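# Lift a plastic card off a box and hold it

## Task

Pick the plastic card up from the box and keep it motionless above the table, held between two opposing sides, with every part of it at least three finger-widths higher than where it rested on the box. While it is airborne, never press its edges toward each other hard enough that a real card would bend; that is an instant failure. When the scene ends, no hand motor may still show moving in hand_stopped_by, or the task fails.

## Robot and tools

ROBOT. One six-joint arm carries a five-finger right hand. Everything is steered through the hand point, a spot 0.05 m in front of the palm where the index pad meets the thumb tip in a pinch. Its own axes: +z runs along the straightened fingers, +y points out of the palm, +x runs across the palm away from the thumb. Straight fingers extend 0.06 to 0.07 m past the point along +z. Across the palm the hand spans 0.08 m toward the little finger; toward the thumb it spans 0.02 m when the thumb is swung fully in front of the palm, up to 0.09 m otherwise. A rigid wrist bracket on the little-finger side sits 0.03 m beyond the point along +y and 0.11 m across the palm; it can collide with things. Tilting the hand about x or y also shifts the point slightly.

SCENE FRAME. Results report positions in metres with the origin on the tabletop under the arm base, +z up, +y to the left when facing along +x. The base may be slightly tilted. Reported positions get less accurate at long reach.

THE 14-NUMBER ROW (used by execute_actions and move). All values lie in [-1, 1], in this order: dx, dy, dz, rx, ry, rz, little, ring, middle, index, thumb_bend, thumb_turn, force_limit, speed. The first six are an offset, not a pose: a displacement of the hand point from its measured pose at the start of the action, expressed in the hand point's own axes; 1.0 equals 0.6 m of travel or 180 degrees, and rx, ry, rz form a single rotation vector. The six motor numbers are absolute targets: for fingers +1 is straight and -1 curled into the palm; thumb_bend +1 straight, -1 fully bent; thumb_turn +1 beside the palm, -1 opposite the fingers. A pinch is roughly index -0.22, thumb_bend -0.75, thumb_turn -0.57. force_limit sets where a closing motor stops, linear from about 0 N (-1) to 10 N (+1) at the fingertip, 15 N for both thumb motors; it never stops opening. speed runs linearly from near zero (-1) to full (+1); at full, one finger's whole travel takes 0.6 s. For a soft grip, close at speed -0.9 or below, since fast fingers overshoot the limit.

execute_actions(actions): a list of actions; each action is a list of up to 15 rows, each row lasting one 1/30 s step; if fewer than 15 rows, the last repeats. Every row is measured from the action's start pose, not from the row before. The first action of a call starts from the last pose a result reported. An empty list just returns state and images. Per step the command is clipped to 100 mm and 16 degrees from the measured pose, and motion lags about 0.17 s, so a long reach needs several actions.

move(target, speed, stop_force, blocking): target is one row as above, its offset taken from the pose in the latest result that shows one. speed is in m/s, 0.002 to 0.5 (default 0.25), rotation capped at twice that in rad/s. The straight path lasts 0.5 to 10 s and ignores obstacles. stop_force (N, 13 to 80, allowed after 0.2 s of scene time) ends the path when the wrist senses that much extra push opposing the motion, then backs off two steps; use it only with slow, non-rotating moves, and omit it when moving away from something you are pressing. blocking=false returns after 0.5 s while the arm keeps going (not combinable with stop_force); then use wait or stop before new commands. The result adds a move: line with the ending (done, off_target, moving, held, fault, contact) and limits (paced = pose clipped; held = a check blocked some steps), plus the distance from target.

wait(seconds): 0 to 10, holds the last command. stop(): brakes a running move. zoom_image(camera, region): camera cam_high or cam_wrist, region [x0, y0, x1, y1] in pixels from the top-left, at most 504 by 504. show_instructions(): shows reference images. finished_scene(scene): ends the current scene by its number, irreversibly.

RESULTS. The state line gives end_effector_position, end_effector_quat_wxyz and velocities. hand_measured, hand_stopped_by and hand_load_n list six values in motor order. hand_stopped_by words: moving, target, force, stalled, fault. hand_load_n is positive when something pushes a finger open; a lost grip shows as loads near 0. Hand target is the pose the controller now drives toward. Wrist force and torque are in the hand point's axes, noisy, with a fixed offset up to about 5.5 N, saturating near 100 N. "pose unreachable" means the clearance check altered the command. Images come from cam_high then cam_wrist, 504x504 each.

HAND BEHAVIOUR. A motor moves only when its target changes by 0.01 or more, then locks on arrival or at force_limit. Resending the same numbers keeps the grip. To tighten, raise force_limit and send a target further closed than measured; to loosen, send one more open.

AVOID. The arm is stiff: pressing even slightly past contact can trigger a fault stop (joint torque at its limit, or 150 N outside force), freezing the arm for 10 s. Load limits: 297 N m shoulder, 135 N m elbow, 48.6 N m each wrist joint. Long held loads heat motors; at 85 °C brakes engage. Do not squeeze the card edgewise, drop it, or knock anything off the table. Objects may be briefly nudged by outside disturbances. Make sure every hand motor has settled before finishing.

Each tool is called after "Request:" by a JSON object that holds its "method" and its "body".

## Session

Request:
{"method": "show_instructions", "body": {}}

Request:
{"method": "execute_actions", "body": {"actions": []}}

Reference images for this scene: FIVE-FINGER HAND page 1.

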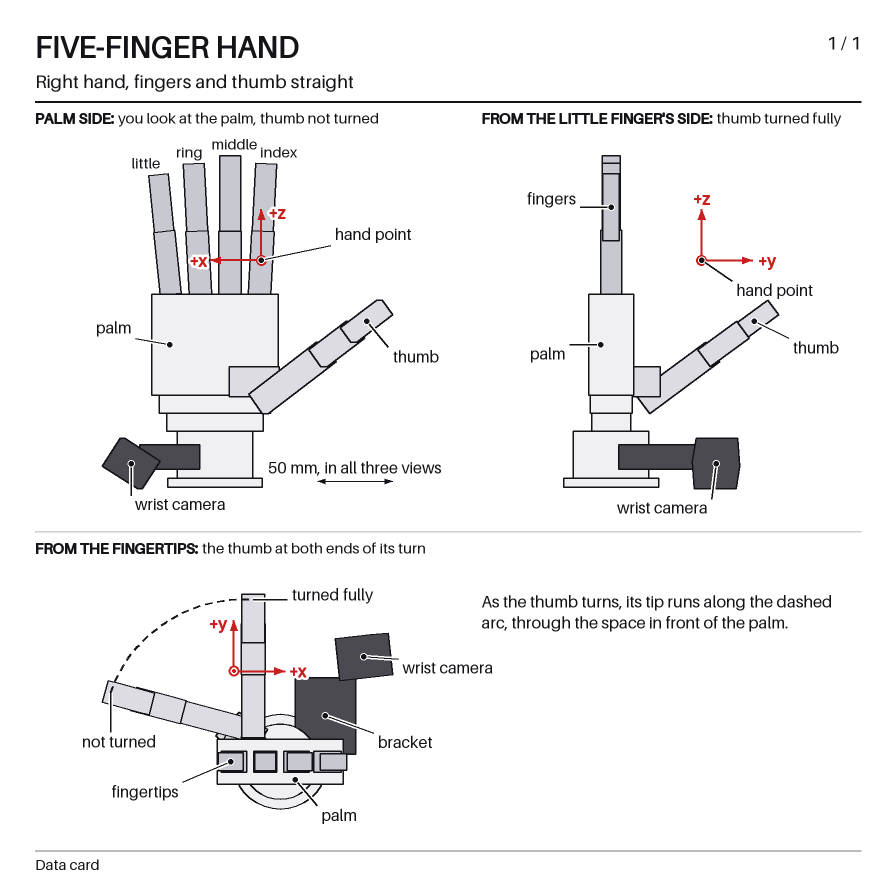

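Scene clock: 0.00 s.
end_effector_position=(+0.4665, +0.1177, +0.2645) hand_measured=(+1.000, +1.000, +1.000, +1.000, +1.000, +1.000) hand_load_n=(+0.0, +0.0, +0.0, +0.0, +0.0, +0.0) hand_stopped_by=(target, target, target, target, target, target) hand_force_limit=0.00 hand_speed=-0.80 end_effector_quat_wxyz=(+0.050, +0.574, +0.813, +0.087) end_effector_velocity=(-0.000, +0.000, -0.001) end_effector_angular_velocity=(-0.000, +0.002, +0.000)
Joint positions: [-0.208 -1.646  2.192  0.866  1.45  -0.538]
Joint velocities: [ 0.     0.002  0.    -0.     0.    -0.   ]
Motor temperatures (°C, as the motors report them): [20 22 23 29 25 30]
Wrist force (N, on the end effector, along its own x y z axes, offset not removed): no reading
Wrist torque (N m, same axes, about the end effector's origin, offset not removed): no reading
Hand target: +0.466, +0.118, +0.265; +0.050, +0.574, +0.813, +0.087

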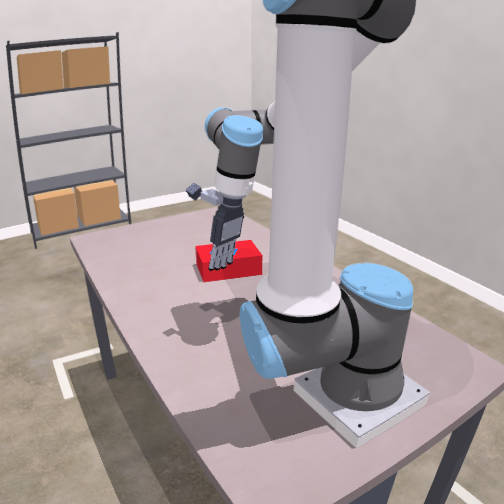

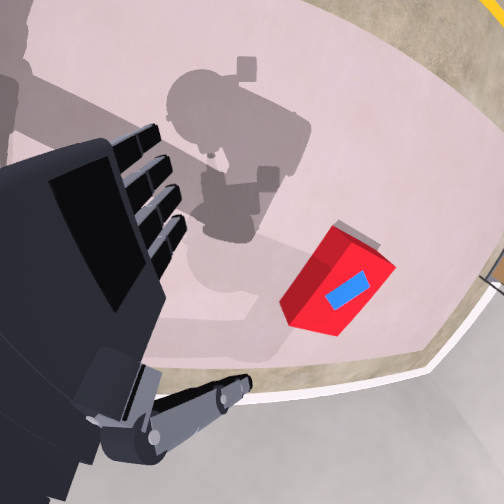

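Request:
{"method": "move", "body": {"target": [-0.03,0.3,0.12,0,0,0.107,-1,-1,-1,1,1,1,0,0]}}

Request:
{"method": "zoom_image", "body": {"camera": "cam_high", "region": [150,190,310,310]}}

Scene clock: 2.30 s.
end_effector_position=(+0.6518, +0.1660, +0.2293) hand_measured=(-1.000, -1.000, -1.000, +1.000, +1.000, +1.000) hand_load_n=(+0.0, +0.0, +0.0, +0.0, +0.0, +0.0) hand_stopped_by=(target, target, target, target, target, target) hand_force_limit=0.00 hand_speed=0.00 end_effector_quat_wxyz=(+0.034, +0.702, +0.705, +0.095) end_effector_velocity=(+0.001, -0.000, -0.001) end_effector_angular_velocity=(-0.000, +0.001, -0.001)
Joint positions: [-0.003 -1.278  1.835  0.833  1.484  0.002]
Joint velocities: [ 0.     0.002 -0.002  0.     0.     0.001]
Motor temperatures (°C, as the motors report them): [20 22 23 29 25 30]
Wrist force (N, on the end effector, along its own x y z axes, offset not removed): [1.8 -3.8 -4.6]
Wrist torque (N m, same axes, about the end effector's origin, offset not removed): [-0.18 0.25 -0.21]
Hand target: +0.652, +0.166, +0.229; +0.034, +0.702, +0.705, +0.095
Off the commanded pose: 0.001 m, 0 deg.
move: done

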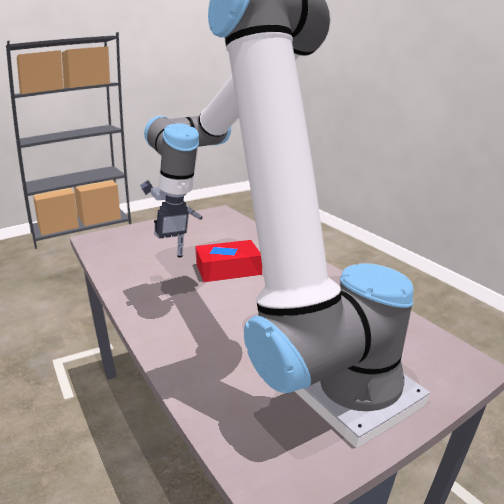

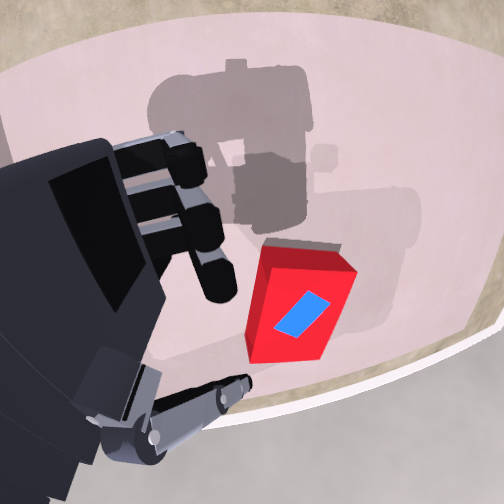

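Region (150, 190, 310, 310) of cam_high's 504x504 image, scaled by 3.150, with more detail than that image has; it fills the top 378 rows of this view, and the rest is white.

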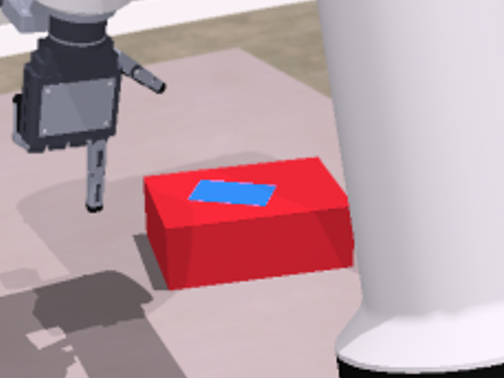

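Request:
{"method": "move", "body": {"target": [-0.12,0.16,0.12,0,0,0,-1,-1,-1,1,1,1,0,0]}}

Request:
{"method": "zoom_image", "body": {"camera": "cam_high", "region": [150,190,310,310]}}

Scene clock: 4.17 s.
end_effector_position=(+0.7600, +0.1003, +0.1699) hand_measured=(-1.000, -1.000, -1.000, +1.000, +1.000, +1.000) hand_load_n=(+0.0, +0.0, +0.0, +0.0, +0.0, +0.0) hand_stopped_by=(target, target, target, target, target, target) hand_force_limit=0.00 hand_speed=0.00 end_effector_quat_wxyz=(+0.035, +0.702, +0.705, +0.094) end_effector_velocity=(+0.001, -0.000, -0.001) end_effector_angular_velocity=(+0.000, +0.001, +0.001)
Joint positions: [-0.104 -1.091  1.686  0.805  1.466 -0.098]
Joint velocities: [-0.     0.003 -0.003  0.    -0.    -0.001]
Motor temperatures (°C, as the motors report them): [20 22 23 29 25 30]
Wrist force (N, on the end effector, along its own x y z axes, offset not removed): [1.6 -1.2 -4.3]
Wrist torque (N m, same axes, about the end effector's origin, offset not removed): [0.23 0.33 -0.17]
Hand target: +0.760, +0.100, +0.170; +0.035, +0.702, +0.705, +0.094
Off the commanded pose: 0.000 m, 0 deg.
move: done

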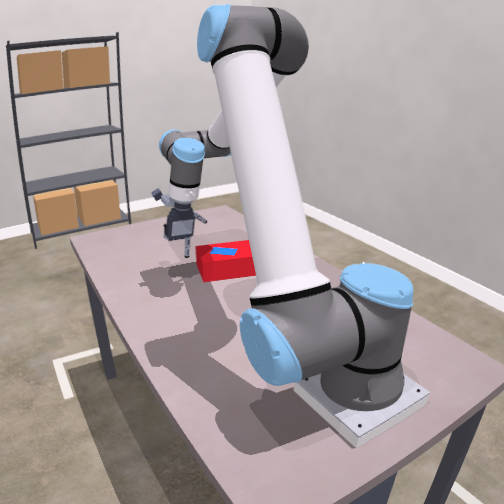

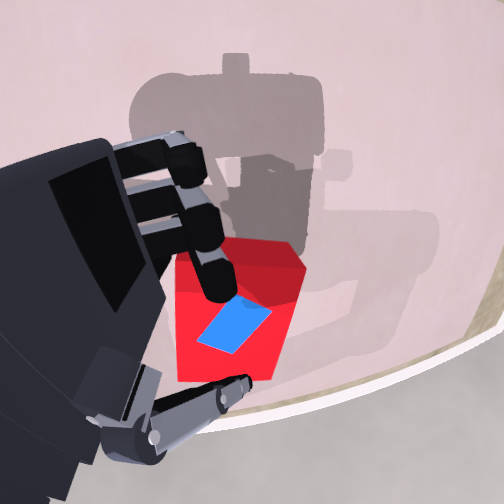

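Region (150, 190, 310, 310) of cam_high's 504x504 image, scaled by 3.150, with more detail than that image has; it fills the top 378 rows of this view, and the rest is white.

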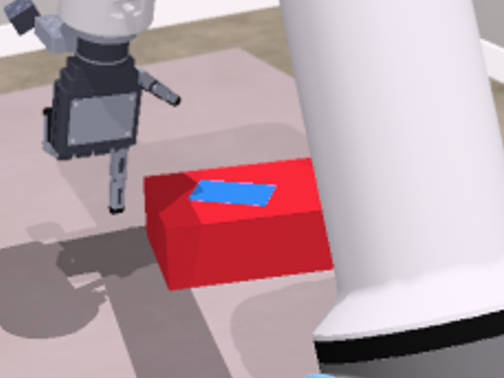

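Request:
{"method": "move", "body": {"target": [-0.14,0.03,0.03,0.058,-0.026,0,-1,-1,-1,1,1,1,0,0]}}

Request:
{"method": "zoom_image", "body": {"camera": "cam_high", "region": [150,190,310,310]}}

Scene clock: 5.87 s.
end_effector_position=(+0.7819, +0.0182, +0.1483) hand_measured=(-1.000, -1.000, -1.000, +1.000, +1.000, +1.000) hand_load_n=(+0.0, +0.0, +0.0, +0.0, +0.0, +0.0) hand_stopped_by=(target, target, target, target, target, target) hand_force_limit=0.00 hand_speed=0.00 end_effector_quat_wxyz=(-0.000, +0.705, +0.709, +0.001) end_effector_velocity=(+0.001, -0.001, -0.002) end_effector_angular_velocity=(-0.002, +0.006, +0.001)
Joint positions: [-0.179 -0.976  1.554  0.994  1.567 -0.182]
Joint velocities: [-0.     0.005 -0.004  0.005  0.003 -0.001]
Motor temperatures (°C, as the motors report them): [20 22 23 29 25 30]
Wrist force (N, on the end effector, along its own x y z axes, offset not removed): [2.1 -1.3 -2.4]
Wrist torque (N m, same axes, about the end effector's origin, offset not removed): [0.19 0.16 -0.15]
Hand target: +0.782, +0.018, +0.148; -0.000, +0.705, +0.709, +0.001
Off the commanded pose: 0.000 m, 0 deg.
move: done

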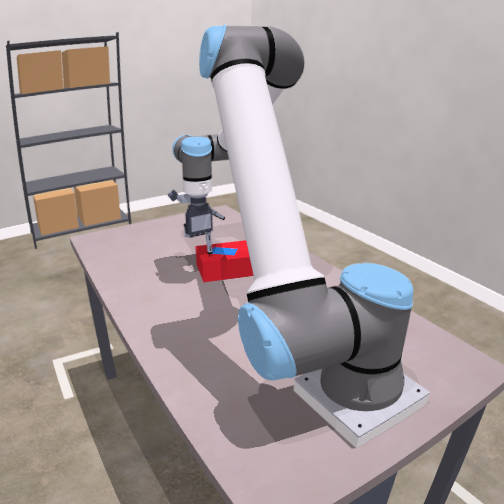

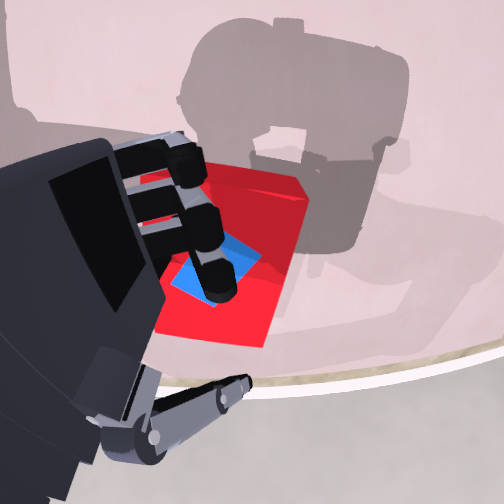

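Region (150, 190, 310, 310) of cam_high's 504x504 image, scaled by 3.150, with more detail than that image has; it fills the top 378 rows of this view, and the rest is white.

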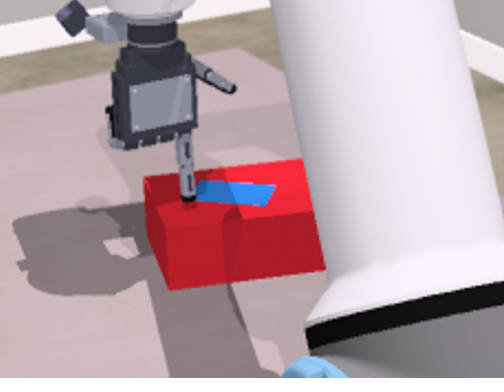

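Shift further toward the card's centre, touch down, and drag.

Request:
{"method": "move", "body": {"target": [-0.045,0.03,0.01,0,0,0,-1,-1,-1,1,1,1,0,0], "speed": 0.1}}

Request:
{"method": "move", "body": {"target": [0,0,0.12,0,0,0,-1,-1,-1,1,1,1,0,0], "speed": 0.006, "stop_force": 13}}

Request:
{"method": "zoom_image", "body": {"camera": "cam_high", "region": [150,190,310,310]}}

Scene clock: 7.37 s.
end_effector_position=(+0.8000, -0.0086, +0.1422) hand_measured=(-1.000, -1.000, -1.000, +1.000, +1.000, +1.000) hand_load_n=(+0.0, +0.0, +0.0, +0.0, +0.0, +0.0) hand_stopped_by=(target, target, target, target, target, target) hand_force_limit=0.00 hand_speed=0.00 end_effector_quat_wxyz=(-0.000, +0.705, +0.709, +0.001) end_effector_velocity=(+0.001, -0.000, +0.001) end_effector_angular_velocity=(-0.000, -0.001, +0.002)
Joint positions: [-0.211 -0.947  1.516  1.002  1.567 -0.214]
Joint velocities: [ 0.     0.001 -0.003  0.001 -0.    -0.001]
Motor temperatures (°C, as the motors report them): [20 22 23 29 25 30]
Wrist force (N, on the end effector, along its own x y z axes, offset not removed): [2.1 -2.8 -3.1]
Wrist torque (N m, same axes, about the end effector's origin, offset not removed): [-0.07 0.28 -0.23]
Hand target: +0.800, -0.009, +0.142; -0.000, +0.705, +0.709, +0.001
Off the commanded pose: 0.000 m, 0 deg.
move: done

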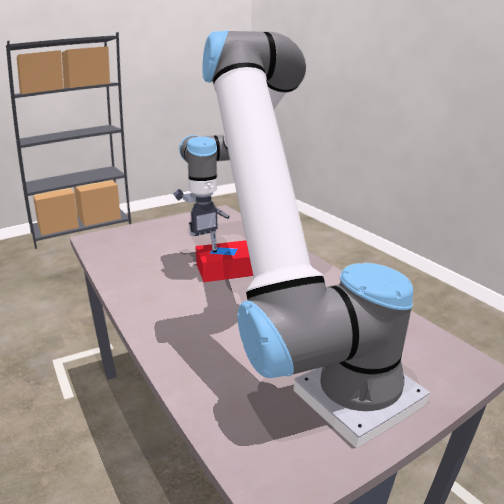

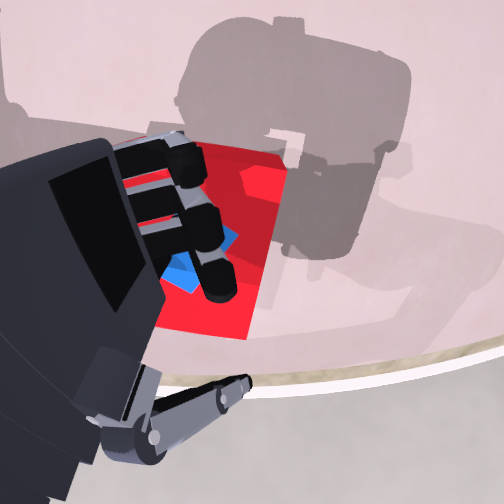

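Scene clock: 8.33 s.
end_effector_position=(+0.8000, -0.0086, +0.1385) hand_measured=(-1.000, -1.000, -1.000, +1.000, +1.000, +1.000) hand_load_n=(+0.0, +0.0, +0.0, +0.0, +0.0, +0.0) hand_stopped_by=(target, target, target, target, target, target) hand_force_limit=0.00 hand_speed=0.00 end_effector_quat_wxyz=(-0.000, +0.705, +0.709, +0.001) end_effector_velocity=(-0.001, -0.000, -0.000) end_effector_angular_velocity=(+0.000, +0.003, -0.000)
Joint positions: [-0.211 -0.943  1.518  0.997  1.567 -0.214]
Joint velocities: [-0.     0.    -0.     0.002  0.     0.   ]
Motor temperatures (°C, as the motors report them): [20 22 23 29 25 30]
Wrist force (N, on the end effector, along its own x y z axes, offset not removed): [1.9 -3.5 -31.4]
Wrist torque (N m, same axes, about the end effector's origin, offset not removed): [1.73 0.31 -0.22]
Hand target: +0.800, -0.009, +0.139; -0.000, +0.705, +0.709, +0.001
Off the commanded pose: 0.068 m, 0 deg.
move: contact

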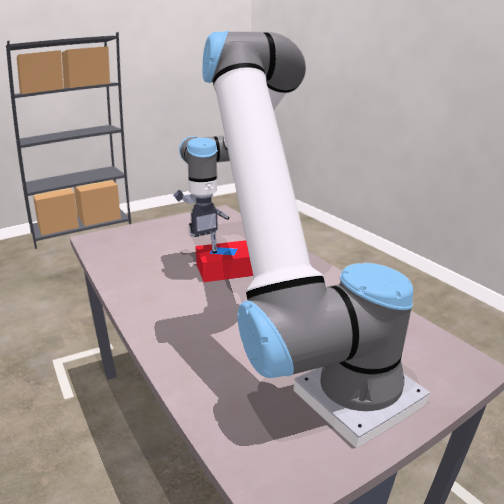

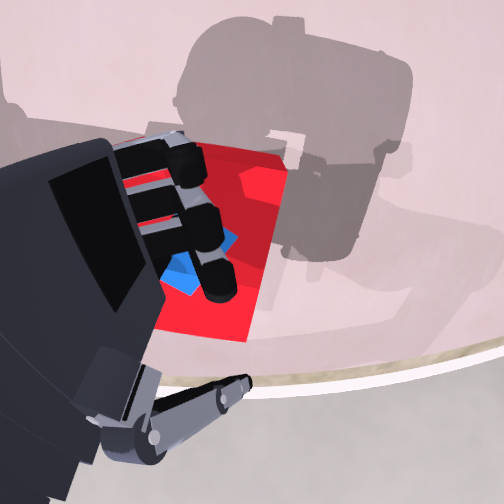

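Region (150, 190, 310, 310) of cam_high's 504x504 image, scaled by 3.150, with more detail than that image has; it fills the top 378 rows of this view, and the rest is white.

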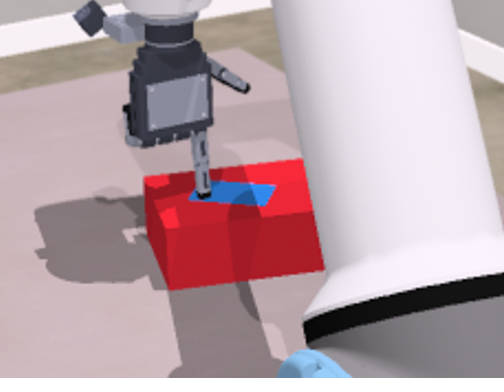

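Request:
{"method": "move", "body": {"target": [0,-0.07,-0.003,0,0,0,-1,-1,-1,1,1,1,0,0], "speed": 0.012}}

Request:
{"method": "zoom_image", "body": {"camera": "cam_high", "region": [150,190,310,310]}}

Scene clock: 12.50 s.
end_effector_position=(+0.7582, -0.0089, +0.1404) hand_measured=(-1.000, -1.000, -1.000, +1.000, +1.000, +1.000) hand_load_n=(+0.0, +0.0, +0.0, +0.0, +0.0, +0.0) hand_stopped_by=(target, target, target, target, target, target) hand_force_limit=0.00 hand_speed=0.00 end_effector_quat_wxyz=(-0.000, +0.705, +0.709, +0.001) end_effector_velocity=(-0.002, +0.001, +0.000) end_effector_angular_velocity=(-0.000, +0.000, +0.001)
Joint positions: [-0.224 -1.003  1.618  0.957  1.567 -0.228]
Joint velocities: [ 0.    -0.003  0.004 -0.002  0.    -0.001]
Motor temperatures (°C, as the motors report them): [20 22 23 29 25 30]
Wrist force (N, on the end effector, along its own x y z axes, offset not removed): [0.9 -2.9 -1.3]
Wrist torque (N m, same axes, about the end effector's origin, offset not removed): [-0.29 0.41 -0.28]
Hand target: +0.758, -0.009, +0.140; -0.000, +0.705, +0.709, +0.001
Off the commanded pose: 0.000 m, 0 deg.
move: done

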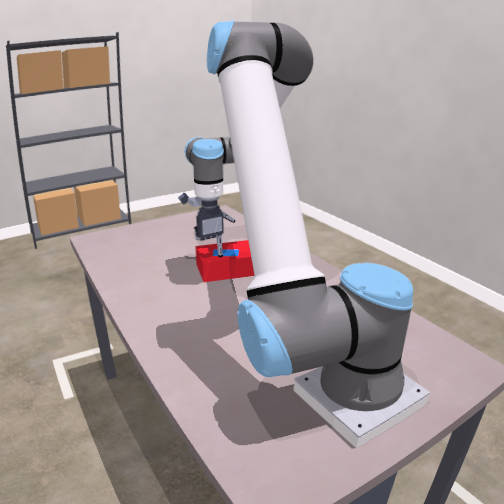

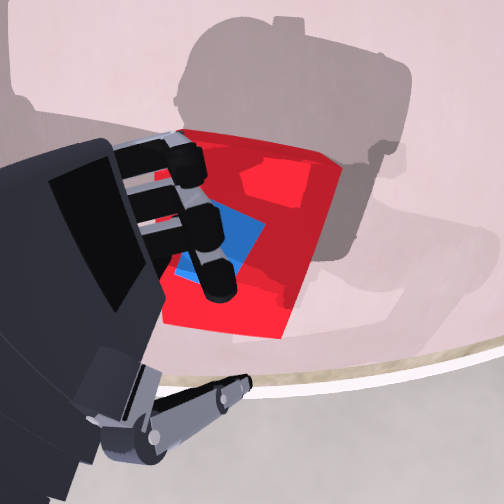

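Region (150, 190, 310, 310) of cam_high's 504x504 image, scaled by 3.150, with more detail than that image has; it fills the top 378 rows of this view, and the rest is white.

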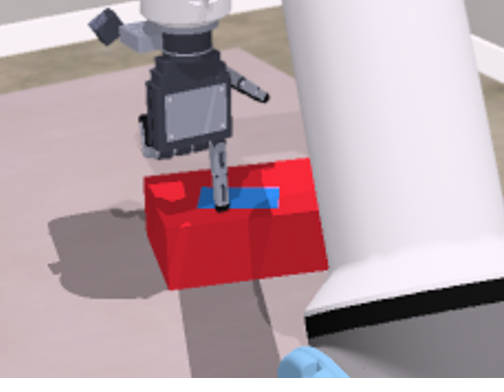

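Request:
{"method": "move", "body": {"target": [-0.03,0.035,-0.004,0,0,0,-1,-1,-1,1,1,1,0,0], "speed": 0.03}}

Request:
{"method": "move", "body": {"target": [0,0,0.08,0,0,0,-1,-1,-1,1,1,1,0,0], "speed": 0.005, "stop_force": 13}}

Request:
{"method": "move", "body": {"target": [0,-0.08,0,0,0,0,-1,-1,-1,1,1,1,0,0], "speed": 0.012}}

Request:
{"method": "zoom_image", "body": {"camera": "cam_high", "region": [150,190,310,310]}}

Scene clock: 14.57 s.
end_effector_position=(+0.7792, -0.0267, +0.1427) hand_measured=(-1.000, -1.000, -1.000, +1.000, +1.000, +1.000) hand_load_n=(+0.0, +0.0, +0.0, +0.0, +0.0, +0.0) hand_stopped_by=(target, target, target, target, target, target) hand_force_limit=0.00 hand_speed=0.00 end_effector_quat_wxyz=(-0.000, +0.705, +0.709, +0.001) end_effector_velocity=(+0.001, -0.001, -0.000) end_effector_angular_velocity=(+0.000, +0.000, -0.000)
Joint positions: [-0.242 -0.977  1.568  0.981  1.568 -0.246]
Joint velocities: [-0.001  0.002 -0.003  0.002 -0.    -0.001]
Motor temperatures (°C, as the motors report them): [20 22 23 29 25 30]
Wrist force (N, on the end effector, along its own x y z axes, offset not removed): [1.6 -1.1 -3.1]
Wrist torque (N m, same axes, about the end effector's origin, offset not removed): [0.13 0.34 -0.12]
Hand target: +0.779, -0.027, +0.143; -0.000, +0.705, +0.709, +0.001
Off the commanded pose: 0.000 m, 0 deg.
move: done

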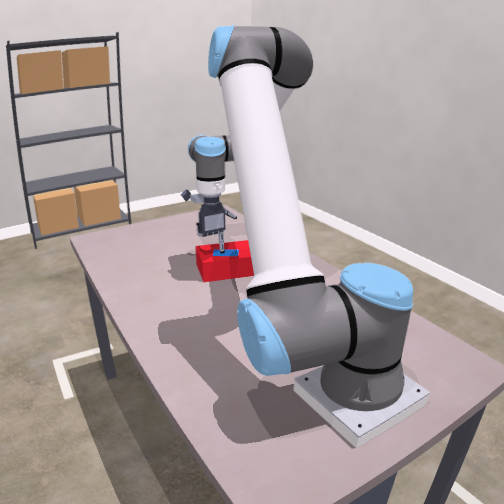

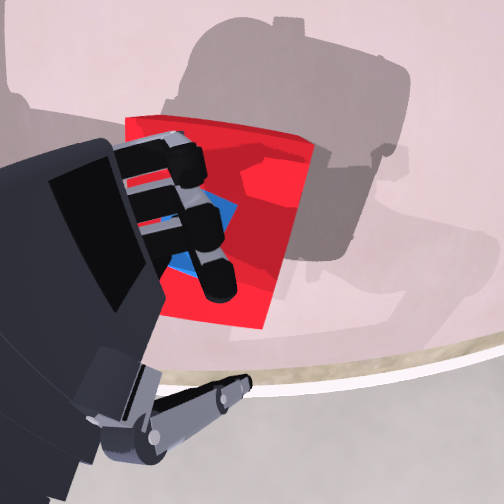

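Scene clock: 15.70 s.
end_effector_position=(+0.7792, -0.0267, +0.1387) hand_measured=(-1.000, -1.000, -1.000, +1.000, +1.000, +1.000) hand_load_n=(+0.0, +0.0, +0.0, +0.0, +0.0, +0.0) hand_stopped_by=(target, target, target, target, target, target) hand_force_limit=0.00 hand_speed=0.00 end_effector_quat_wxyz=(-0.000, +0.705, +0.709, +0.001) end_effector_velocity=(-0.000, -0.000, +0.001) end_effector_angular_velocity=(+0.000, +0.001, -0.001)
Joint positions: [-0.242 -0.973  1.57   0.976  1.568 -0.246]
Joint velocities: [-0.001 -0.001  0.     0.002 -0.    -0.   ]
Motor temperatures (°C, as the motors report them): [20 22 23 29 25 30]
Wrist force (N, on the end effector, along its own x y z axes, offset not removed): [2.9 -3.3 -21.9]
Wrist torque (N m, same axes, about the end effector's origin, offset not removed): [1.00 0.20 -0.14]
Hand target: +0.779, -0.027, +0.139; -0.000, +0.705, +0.709, +0.001
Off the commanded pose: 0.044 m, 0 deg.
move: contact

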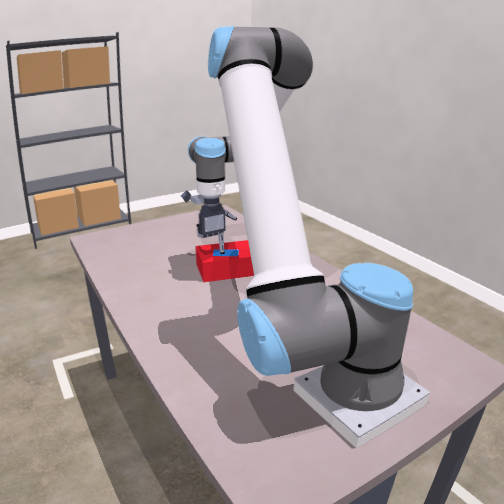

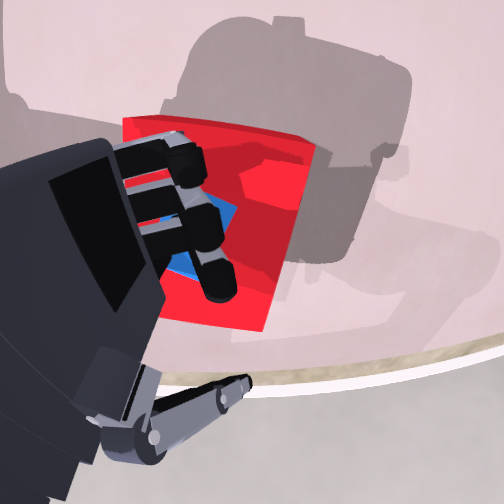

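Scene clock: 19.93 s.
end_effector_position=(+0.7313, -0.0271, +0.1388) hand_measured=(-1.000, -1.000, -1.000, +1.000, +1.000, +1.000) hand_load_n=(+0.0, +0.0, +0.0, -2.0, +0.0, +0.0) hand_stopped_by=(target, target, target, target, target, target) hand_force_limit=0.00 hand_speed=0.00 end_effector_quat_wxyz=(-0.000, +0.705, +0.709, +0.001) end_effector_velocity=(-0.002, -0.000, +0.000) end_effector_angular_velocity=(-0.000, +0.000, -0.000)
Joint positions: [-0.26  -1.039  1.682  0.93   1.568 -0.264]
Joint velocities: [-0.001 -0.003  0.005 -0.001  0.    -0.001]
Motor temperatures (°C, as the motors report them): [20 22 23 29 25 30]
Wrist force (N, on the end effector, along its own x y z axes, offset not removed): [0.2 0.1 -13.6]
Wrist torque (N m, same axes, about the end effector's origin, offset not removed): [0.64 0.45 -0.34]
Hand target: +0.731, -0.027, +0.139; -0.000, +0.705, +0.709, +0.001
Off the commanded pose: 0.000 m, 0 deg.
move: done

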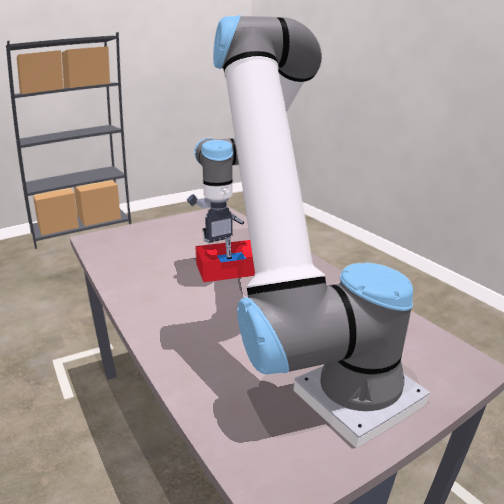

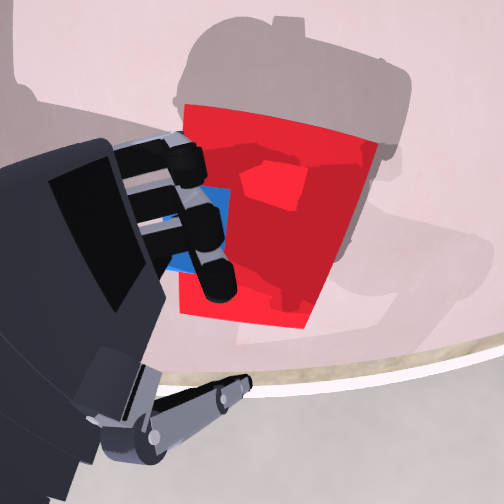

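Region (150, 190, 310, 310) of cam_high's 504x504 image, scaled by 3.150, with more detail than that image has; it fills the top 378 rows of this view, and the rest is white.

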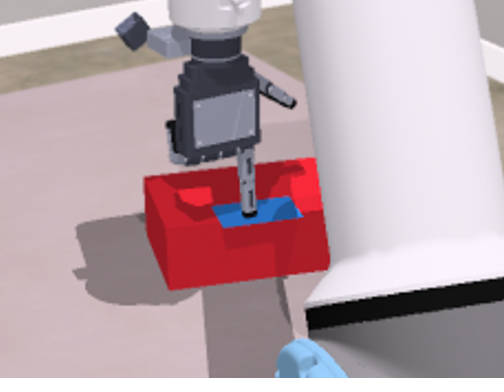

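The card is now at the edge; a little more drag will give enough overhang.

Request:
{"method": "move", "body": {"target": [0,-0.02,0,0,0,0,-1,-1,-1,1,1,1,0,0], "speed": 0.012}}

Request:
{"method": "move", "body": {"target": [0,0,-0.03,0,0,0,-1,-1,-1,1,1,1,0,0], "speed": 0.05}}

Request:
{"method": "move", "body": {"target": [0,-0.17,0,0,0,0,-1,-1,-1,0.1,-0.75,-0.57,0,0], "speed": 0.15}}

Request:
{"method": "move", "body": {"target": [0,0,0.13,0,0,0,-1,-1,-1,0.1,-0.75,-0.57,0,0], "speed": 0.08}}

Scene clock: 21.80 s.
end_effector_position=(+0.7195, -0.0272, +0.1388) hand_measured=(-1.000, -1.000, -1.000, +1.000, +1.000, +1.000) hand_load_n=(+0.0, +0.0, +0.0, +0.0, +0.0, +0.0) hand_stopped_by=(target, target, target, target, target, target) hand_force_limit=0.00 hand_speed=0.00 end_effector_quat_wxyz=(-0.000, +0.705, +0.709, +0.001) end_effector_velocity=(-0.002, +0.000, +0.000) end_effector_angular_velocity=(+0.000, +0.000, +0.000)
Joint positions: [-0.265 -1.055  1.709  0.919  1.568 -0.269]
Joint velocities: [-0.    -0.003  0.004 -0.001  0.    -0.001]
Motor temperatures (°C, as the motors report them): [20 22 23 29 25 30]
Wrist force (N, on the end effector, along its own x y z axes, offset not removed): [1.5 -1.1 -3.1]
Wrist torque (N m, same axes, about the end effector's origin, offset not removed): [0.24 0.17 -0.25]
Hand target: +0.719, -0.027, +0.139; -0.000, +0.705, +0.709, +0.001
Off the commanded pose: 0.000 m, 0 deg.
move: done

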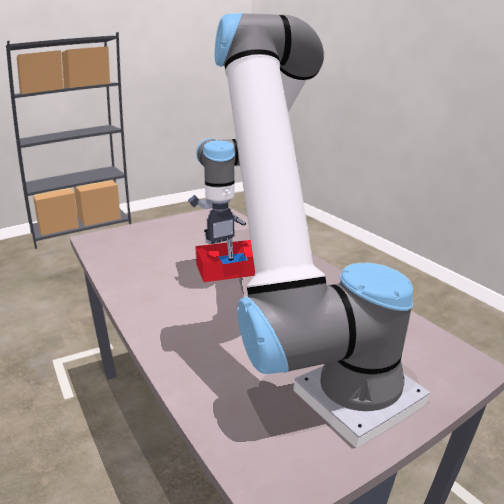

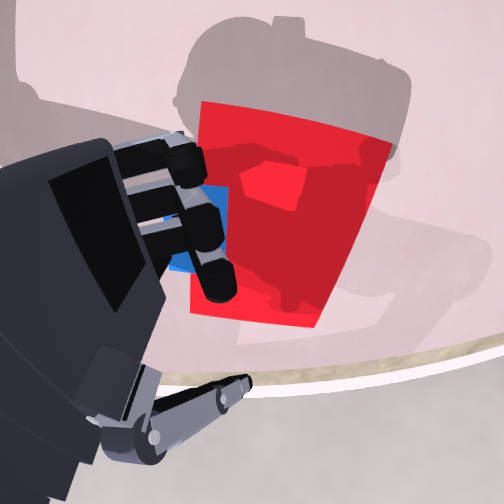

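Scene clock: 22.60 s.
end_effector_position=(+0.7195, -0.0272, +0.1566) hand_measured=(-1.000, -1.000, -1.000, +1.000, +1.000, +1.000) hand_load_n=(+0.0, +0.0, +0.0, +0.0, +0.0, +0.0) hand_stopped_by=(target, target, target, target, target, target) hand_force_limit=0.00 hand_speed=0.00 end_effector_quat_wxyz=(-0.000, +0.705, +0.709, +0.001) end_effector_velocity=(+0.000, +0.001, +0.001) end_effector_angular_velocity=(+0.000, +0.001, +0.001)
Joint positions: [-0.265 -1.072  1.698  0.946  1.568 -0.269]
Joint velocities: [ 0.001 -0.    -0.002  0.003  0.    -0.   ]
Motor temperatures (°C, as the motors report them): [20 22 23 29 25 30]
Wrist force (N, on the end effector, along its own x y z axes, offset not removed): [2.0 -0.4 -4.1]
Wrist torque (N m, same axes, about the end effector's origin, offset not removed): [0.35 0.30 -0.14]
Hand target: +0.720, -0.027, +0.157; -0.000, +0.705, +0.709, +0.001
Off the commanded pose: 0.000 m, 0 deg.
move: done

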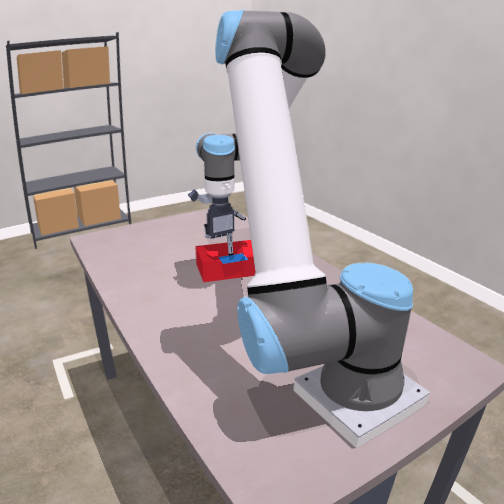

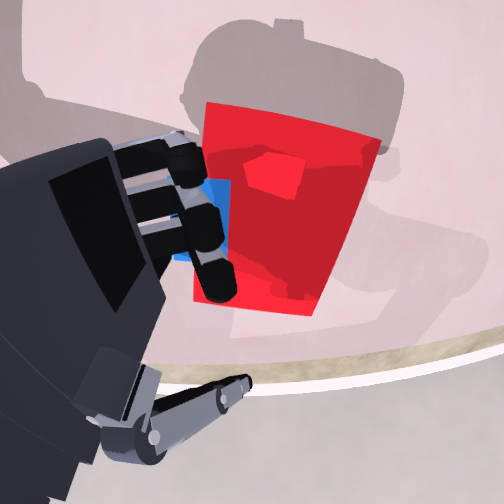

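Scene clock: 24.53 s.
end_effector_position=(+0.6175, -0.0279, +0.1567) hand_measured=(-1.000, -1.000, -1.000, +0.100, -0.750, -0.570) hand_load_n=(+0.0, +0.0, +0.0, +0.0, +0.0, +0.0) hand_stopped_by=(target, target, target, target, target, target) hand_force_limit=0.00 hand_speed=0.00 end_effector_quat_wxyz=(-0.000, +0.705, +0.709, +0.001) end_effector_velocity=(+0.000, -0.000, -0.001) end_effector_angular_velocity=(+0.001, +0.001, -0.000)
Joint positions: [-0.316 -1.213  1.919  0.867  1.568 -0.32 ]
Joint velocities: [-0.     0.001 -0.     0.    -0.    -0.   ]
Motor temperatures (°C, as the motors report them): [20 22 23 29 25 30]
Wrist force (N, on the end effector, along its own x y z axes, offset not removed): [0.3 -1.6 -3.6]
Wrist torque (N m, same axes, about the end effector's origin, offset not removed): [0.12 0.40 -0.27]
Hand target: +0.618, -0.028, +0.157; -0.000, +0.705, +0.709, +0.001
Off the commanded pose: 0.000 m, 0 deg.
move: done

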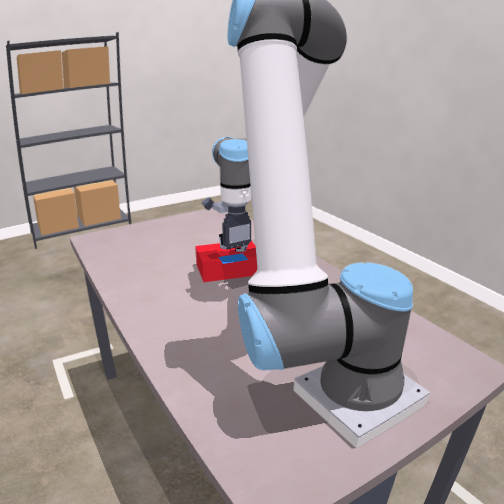

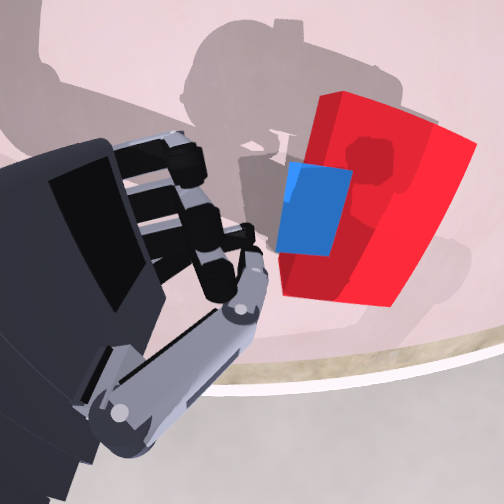

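Scene clock: 25.93 s.
end_effector_position=(+0.6175, -0.0277, +0.0788) hand_measured=(-1.000, -1.000, -1.000, +0.100, -0.750, -0.570) hand_load_n=(+0.0, +0.0, +0.0, +0.0, +0.0, +0.0) hand_stopped_by=(target, target, target, target, target, target) hand_force_limit=0.00 hand_speed=0.00 end_effector_quat_wxyz=(-0.000, +0.705, +0.709, +0.001) end_effector_velocity=(-0.000, -0.000, -0.002) end_effector_angular_velocity=(+0.000, +0.000, -0.001)
Joint positions: [-0.316 -1.119  1.958  0.733  1.568 -0.319]
Joint velocities: [-0.001  0.003  0.001 -0.004 -0.    -0.   ]
Motor temperatures (°C, as the motors report them): [20 22 23 29 25 30]
Wrist force (N, on the end effector, along its own x y z axes, offset not removed): [1.6 -3.9 -3.5]
Wrist torque (N m, same axes, about the end effector's origin, offset not removed): [-0.22 0.33 -0.25]
Hand target: +0.617, -0.028, +0.079; -0.000, +0.705, +0.709, +0.001
Off the commanded pose: 0.000 m, 0 deg.
move: done

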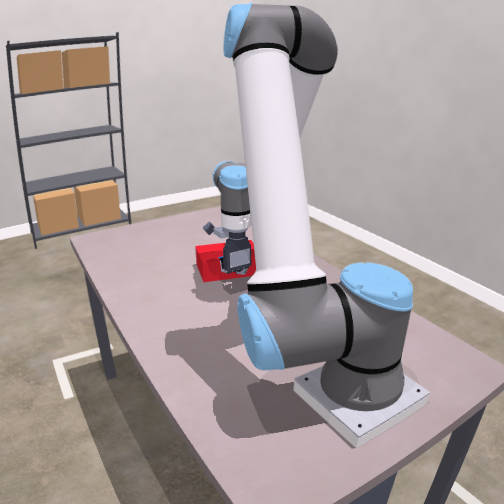

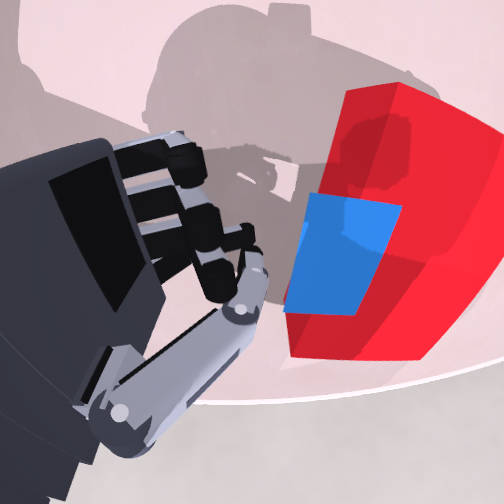

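Request:
{"method": "move", "body": {"target": [0.03,0.058,0,0,0,0,-1,-1,-1,0.1,-0.75,-0.57,0,0], "speed": 0.015}}

Request:
{"method": "zoom_image", "body": {"camera": "cam_wrist", "region": [150,150,400,350]}}

Scene clock: 29.53 s.
end_effector_position=(+0.6520, -0.0095, +0.0789) hand_measured=(-1.000, -1.000, -1.000, +0.100, -0.750, -0.570) hand_load_n=(+0.0, +0.0, +0.0, +0.0, +0.0, +0.0) hand_stopped_by=(target, target, target, target, target, target) hand_force_limit=0.00 hand_speed=0.00 end_effector_quat_wxyz=(-0.000, +0.705, +0.709, +0.001) end_effector_velocity=(+0.001, +0.001, -0.001) end_effector_angular_velocity=(+0.000, +0.002, +0.001)
Joint positions: [-0.266 -1.076  1.884  0.764  1.568 -0.27 ]
Joint velocities: [ 0.003  0.003 -0.003  0.001  0.     0.002]
Motor temperatures (°C, as the motors report them): [20 22 23 29 25 30]
Wrist force (N, on the end effector, along its own x y z axes, offset not removed): [2.7 -1.3 -3.1]
Wrist torque (N m, same axes, about the end effector's origin, offset not removed): [0.21 0.06 -0.08]
Hand target: +0.652, -0.009, +0.079; -0.000, +0.705, +0.709, +0.001
Off the commanded pose: 0.000 m, 0 deg.
move: done

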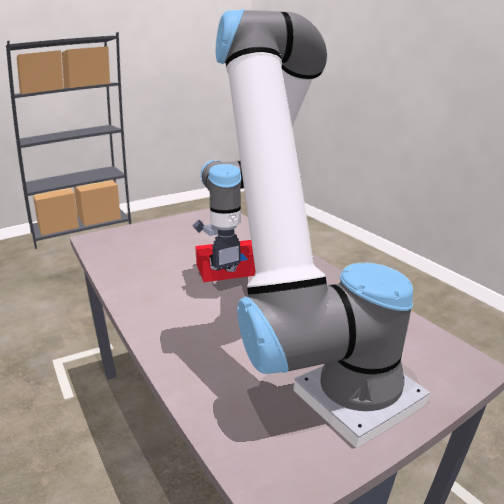

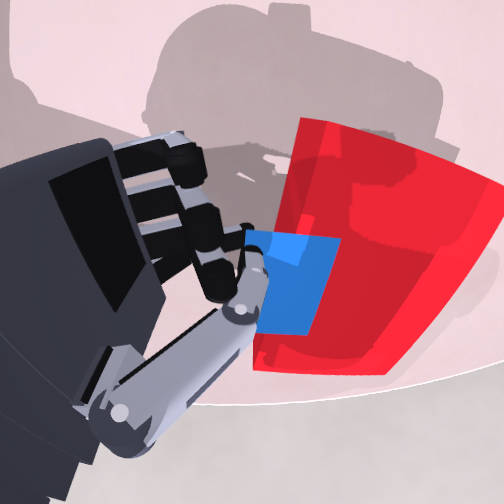

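Region (150, 150, 400, 350) of cam_wrist's 504x504 image, scaled by 2.016, with more detail than that image has; it fills the top 403 rows of this view, and the rest is white.

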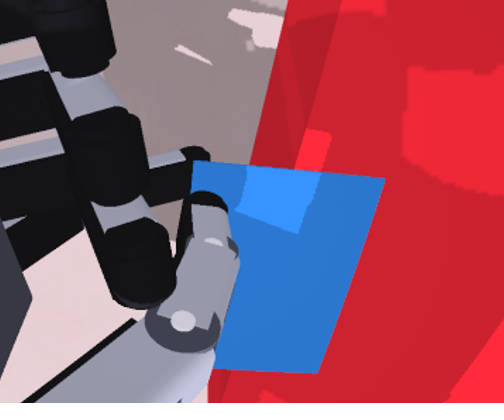

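Request:
{"method": "move", "body": {"target": [-0.008,0.018,0,0,0,0,-1,-1,-1,0.1,-0.75,-0.57,0,0], "speed": 0.008, "stop_force": 13}}

Request:
{"method": "execute_actions", "body": {"actions": [[[0,0,0,0,0,0,-1,-1,-1,-0.5,-0.75,-0.57,-0.2,-0.9]],[[0,0,0,0,0,0,-1,-1,-1,-0.5,-0.75,-0.57,-0.2,-0.9]],[[0,0,0,0,0,0,-1,-1,-1,-0.5,-0.75,-0.57,-0.2,-0.9]],[[0,0,0,0,0,0,-1,-1,-1,-0.5,-0.75,-0.57,-0.2,-0.9]],[[0,0,0,0,0,0,-1,-1,-1,-0.5,-0.75,-0.57,-0.2,-0.9]],[[0,0,0,0,0,0,-1,-1,-1,-0.5,-0.75,-0.57,-0.2,-0.9]]]}}

Scene clock: 32.43 s.
end_effector_position=(+0.6628, -0.0142, +0.0788) hand_measured=(-1.000, -1.000, -1.000, +0.100, -0.750, -0.570) hand_load_n=(+0.0, +0.0, +0.0, +0.0, +0.0, +0.0) hand_stopped_by=(target, target, target, target, target, target) hand_force_limit=0.00 hand_speed=0.00 end_effector_quat_wxyz=(-0.000, +0.705, +0.709, +0.001) end_effector_velocity=(+0.001, -0.001, -0.001) end_effector_angular_velocity=(+0.000, +0.001, -0.000)
Joint positions: [-0.269 -1.062  1.861  0.774  1.568 -0.273]
Joint velocities: [-0.001  0.002 -0.002  0.001  0.    -0.   ]
Motor temperatures (°C, as the motors report them): [20 22 23 29 25 30]
Wrist force (N, on the end effector, along its own x y z axes, offset not removed): [-1.3 -1.0 -2.0]
Wrist torque (N m, same axes, about the end effector's origin, offset not removed): [0.11 0.66 -0.33]
Hand target: +0.663, -0.014, +0.079; -0.000, +0.705, +0.709, +0.001
Off the commanded pose: 0.000 m, 0 deg.
move: done

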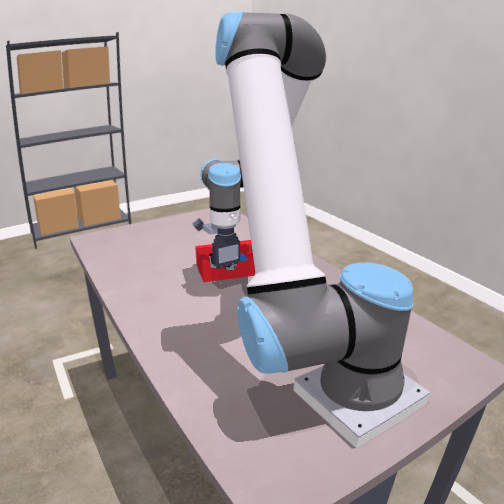

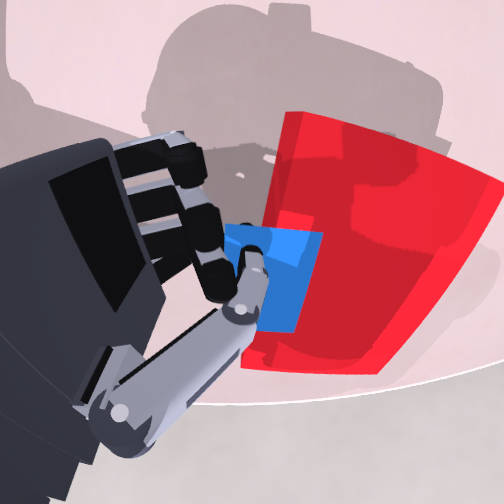

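Scene clock: 35.43 s.
end_effector_position=(+0.6628, -0.0142, +0.0788) hand_measured=(-1.000, -1.000, -1.000, -0.214, -0.750, -0.570) hand_load_n=(+0.0, +0.0, +0.0, +5.0, +0.5, -0.5) hand_stopped_by=(target, target, target, force, target, target) hand_force_limit=-0.20 hand_speed=-0.90 end_effector_quat_wxyz=(-0.000, +0.705, +0.709, +0.001) end_effector_velocity=(-0.000, -0.001, -0.000) end_effector_angular_velocity=(+0.000, +0.001, -0.001)
Joint positions: [-0.269 -1.062  1.861  0.774  1.568 -0.273]
Joint velocities: [-0.001  0.     0.     0.     0.    -0.   ]
Motor temperatures (°C, as the motors report them): [20 22 23 29 25 30]
Wrist force (N, on the end effector, along its own x y z axes, offset not removed): [0.6 -2.7 -3.4]
Wrist torque (N m, same axes, about the end effector's origin, offset not removed): [-0.02 0.42 -0.25]
Hand target: +0.663, -0.014, +0.079; -0.000, +0.705, +0.709, +0.001
Off the commanded pose: 0.000 m, 0 deg.

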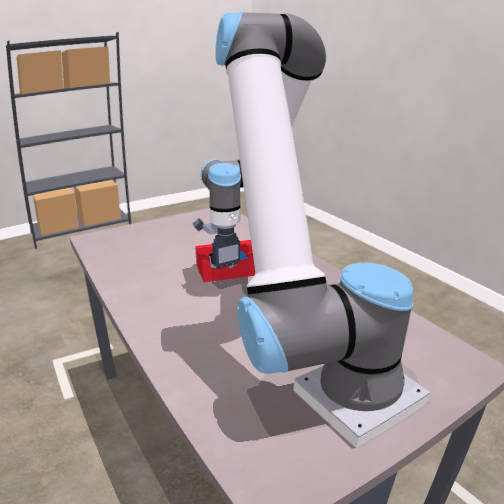

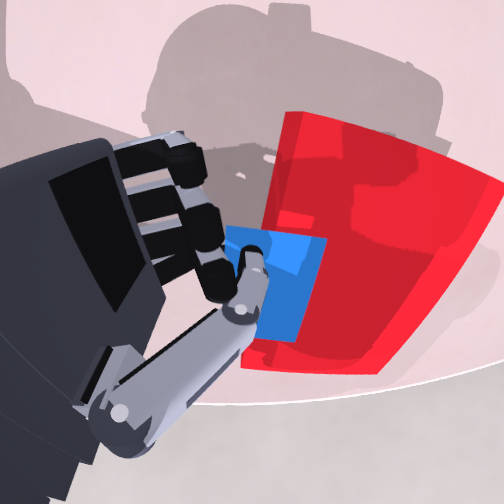

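Request:
{"method": "move", "body": {"target": [0,0,-0.17,0,0,0,-1,-1,-1,-0.5,-0.75,-0.57,-0.2,-0.9], "speed": 0.05}}

Scene clock: 38.43 s.
end_effector_position=(+0.6628, -0.0145, +0.1807) hand_measured=(-1.000, -1.000, -1.000, -0.214, -0.750, -0.570) hand_load_n=(+0.0, +0.0, +0.0, +5.0, +0.5, -0.5) hand_stopped_by=(target, target, target, force, target, target) hand_force_limit=-0.20 hand_speed=-0.90 end_effector_quat_wxyz=(-0.000, +0.705, +0.709, +0.001) end_effector_velocity=(+0.000, -0.000, +0.003) end_effector_angular_velocity=(-0.000, -0.002, -0.000)
Joint positions: [-0.27  -1.175  1.807  0.94   1.568 -0.273]
Joint velocities: [-0.    -0.003 -0.002  0.003 -0.    -0.   ]
Motor temperatures (°C, as the motors report them): [20 22 23 29 25 30]
Wrist force (N, on the end effector, along its own x y z axes, offset not removed): [0.7 0.4 -2.6]
Wrist torque (N m, same axes, about the end effector's origin, offset not removed): [0.38 0.37 -0.10]
Hand target: +0.663, -0.015, +0.181; -0.000, +0.705, +0.709, +0.001
Off the commanded pose: 0.000 m, 0 deg.
move: done

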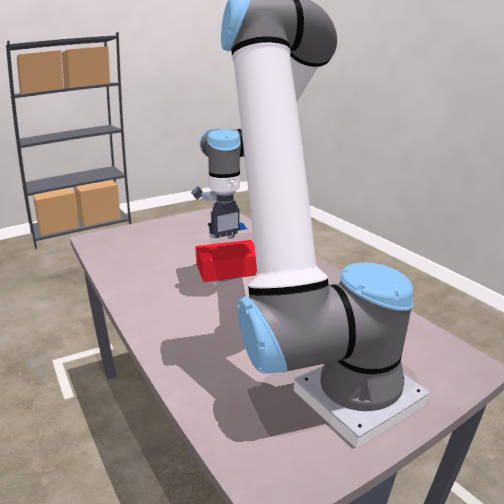

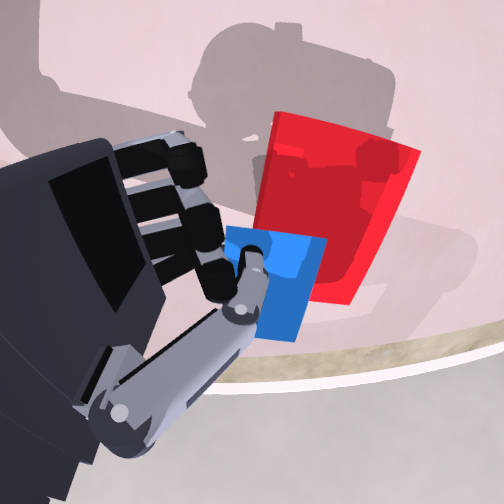

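Request:
{"method": "finished_scene", "body": {"scene": 2}}

The scene is finished: the task was done.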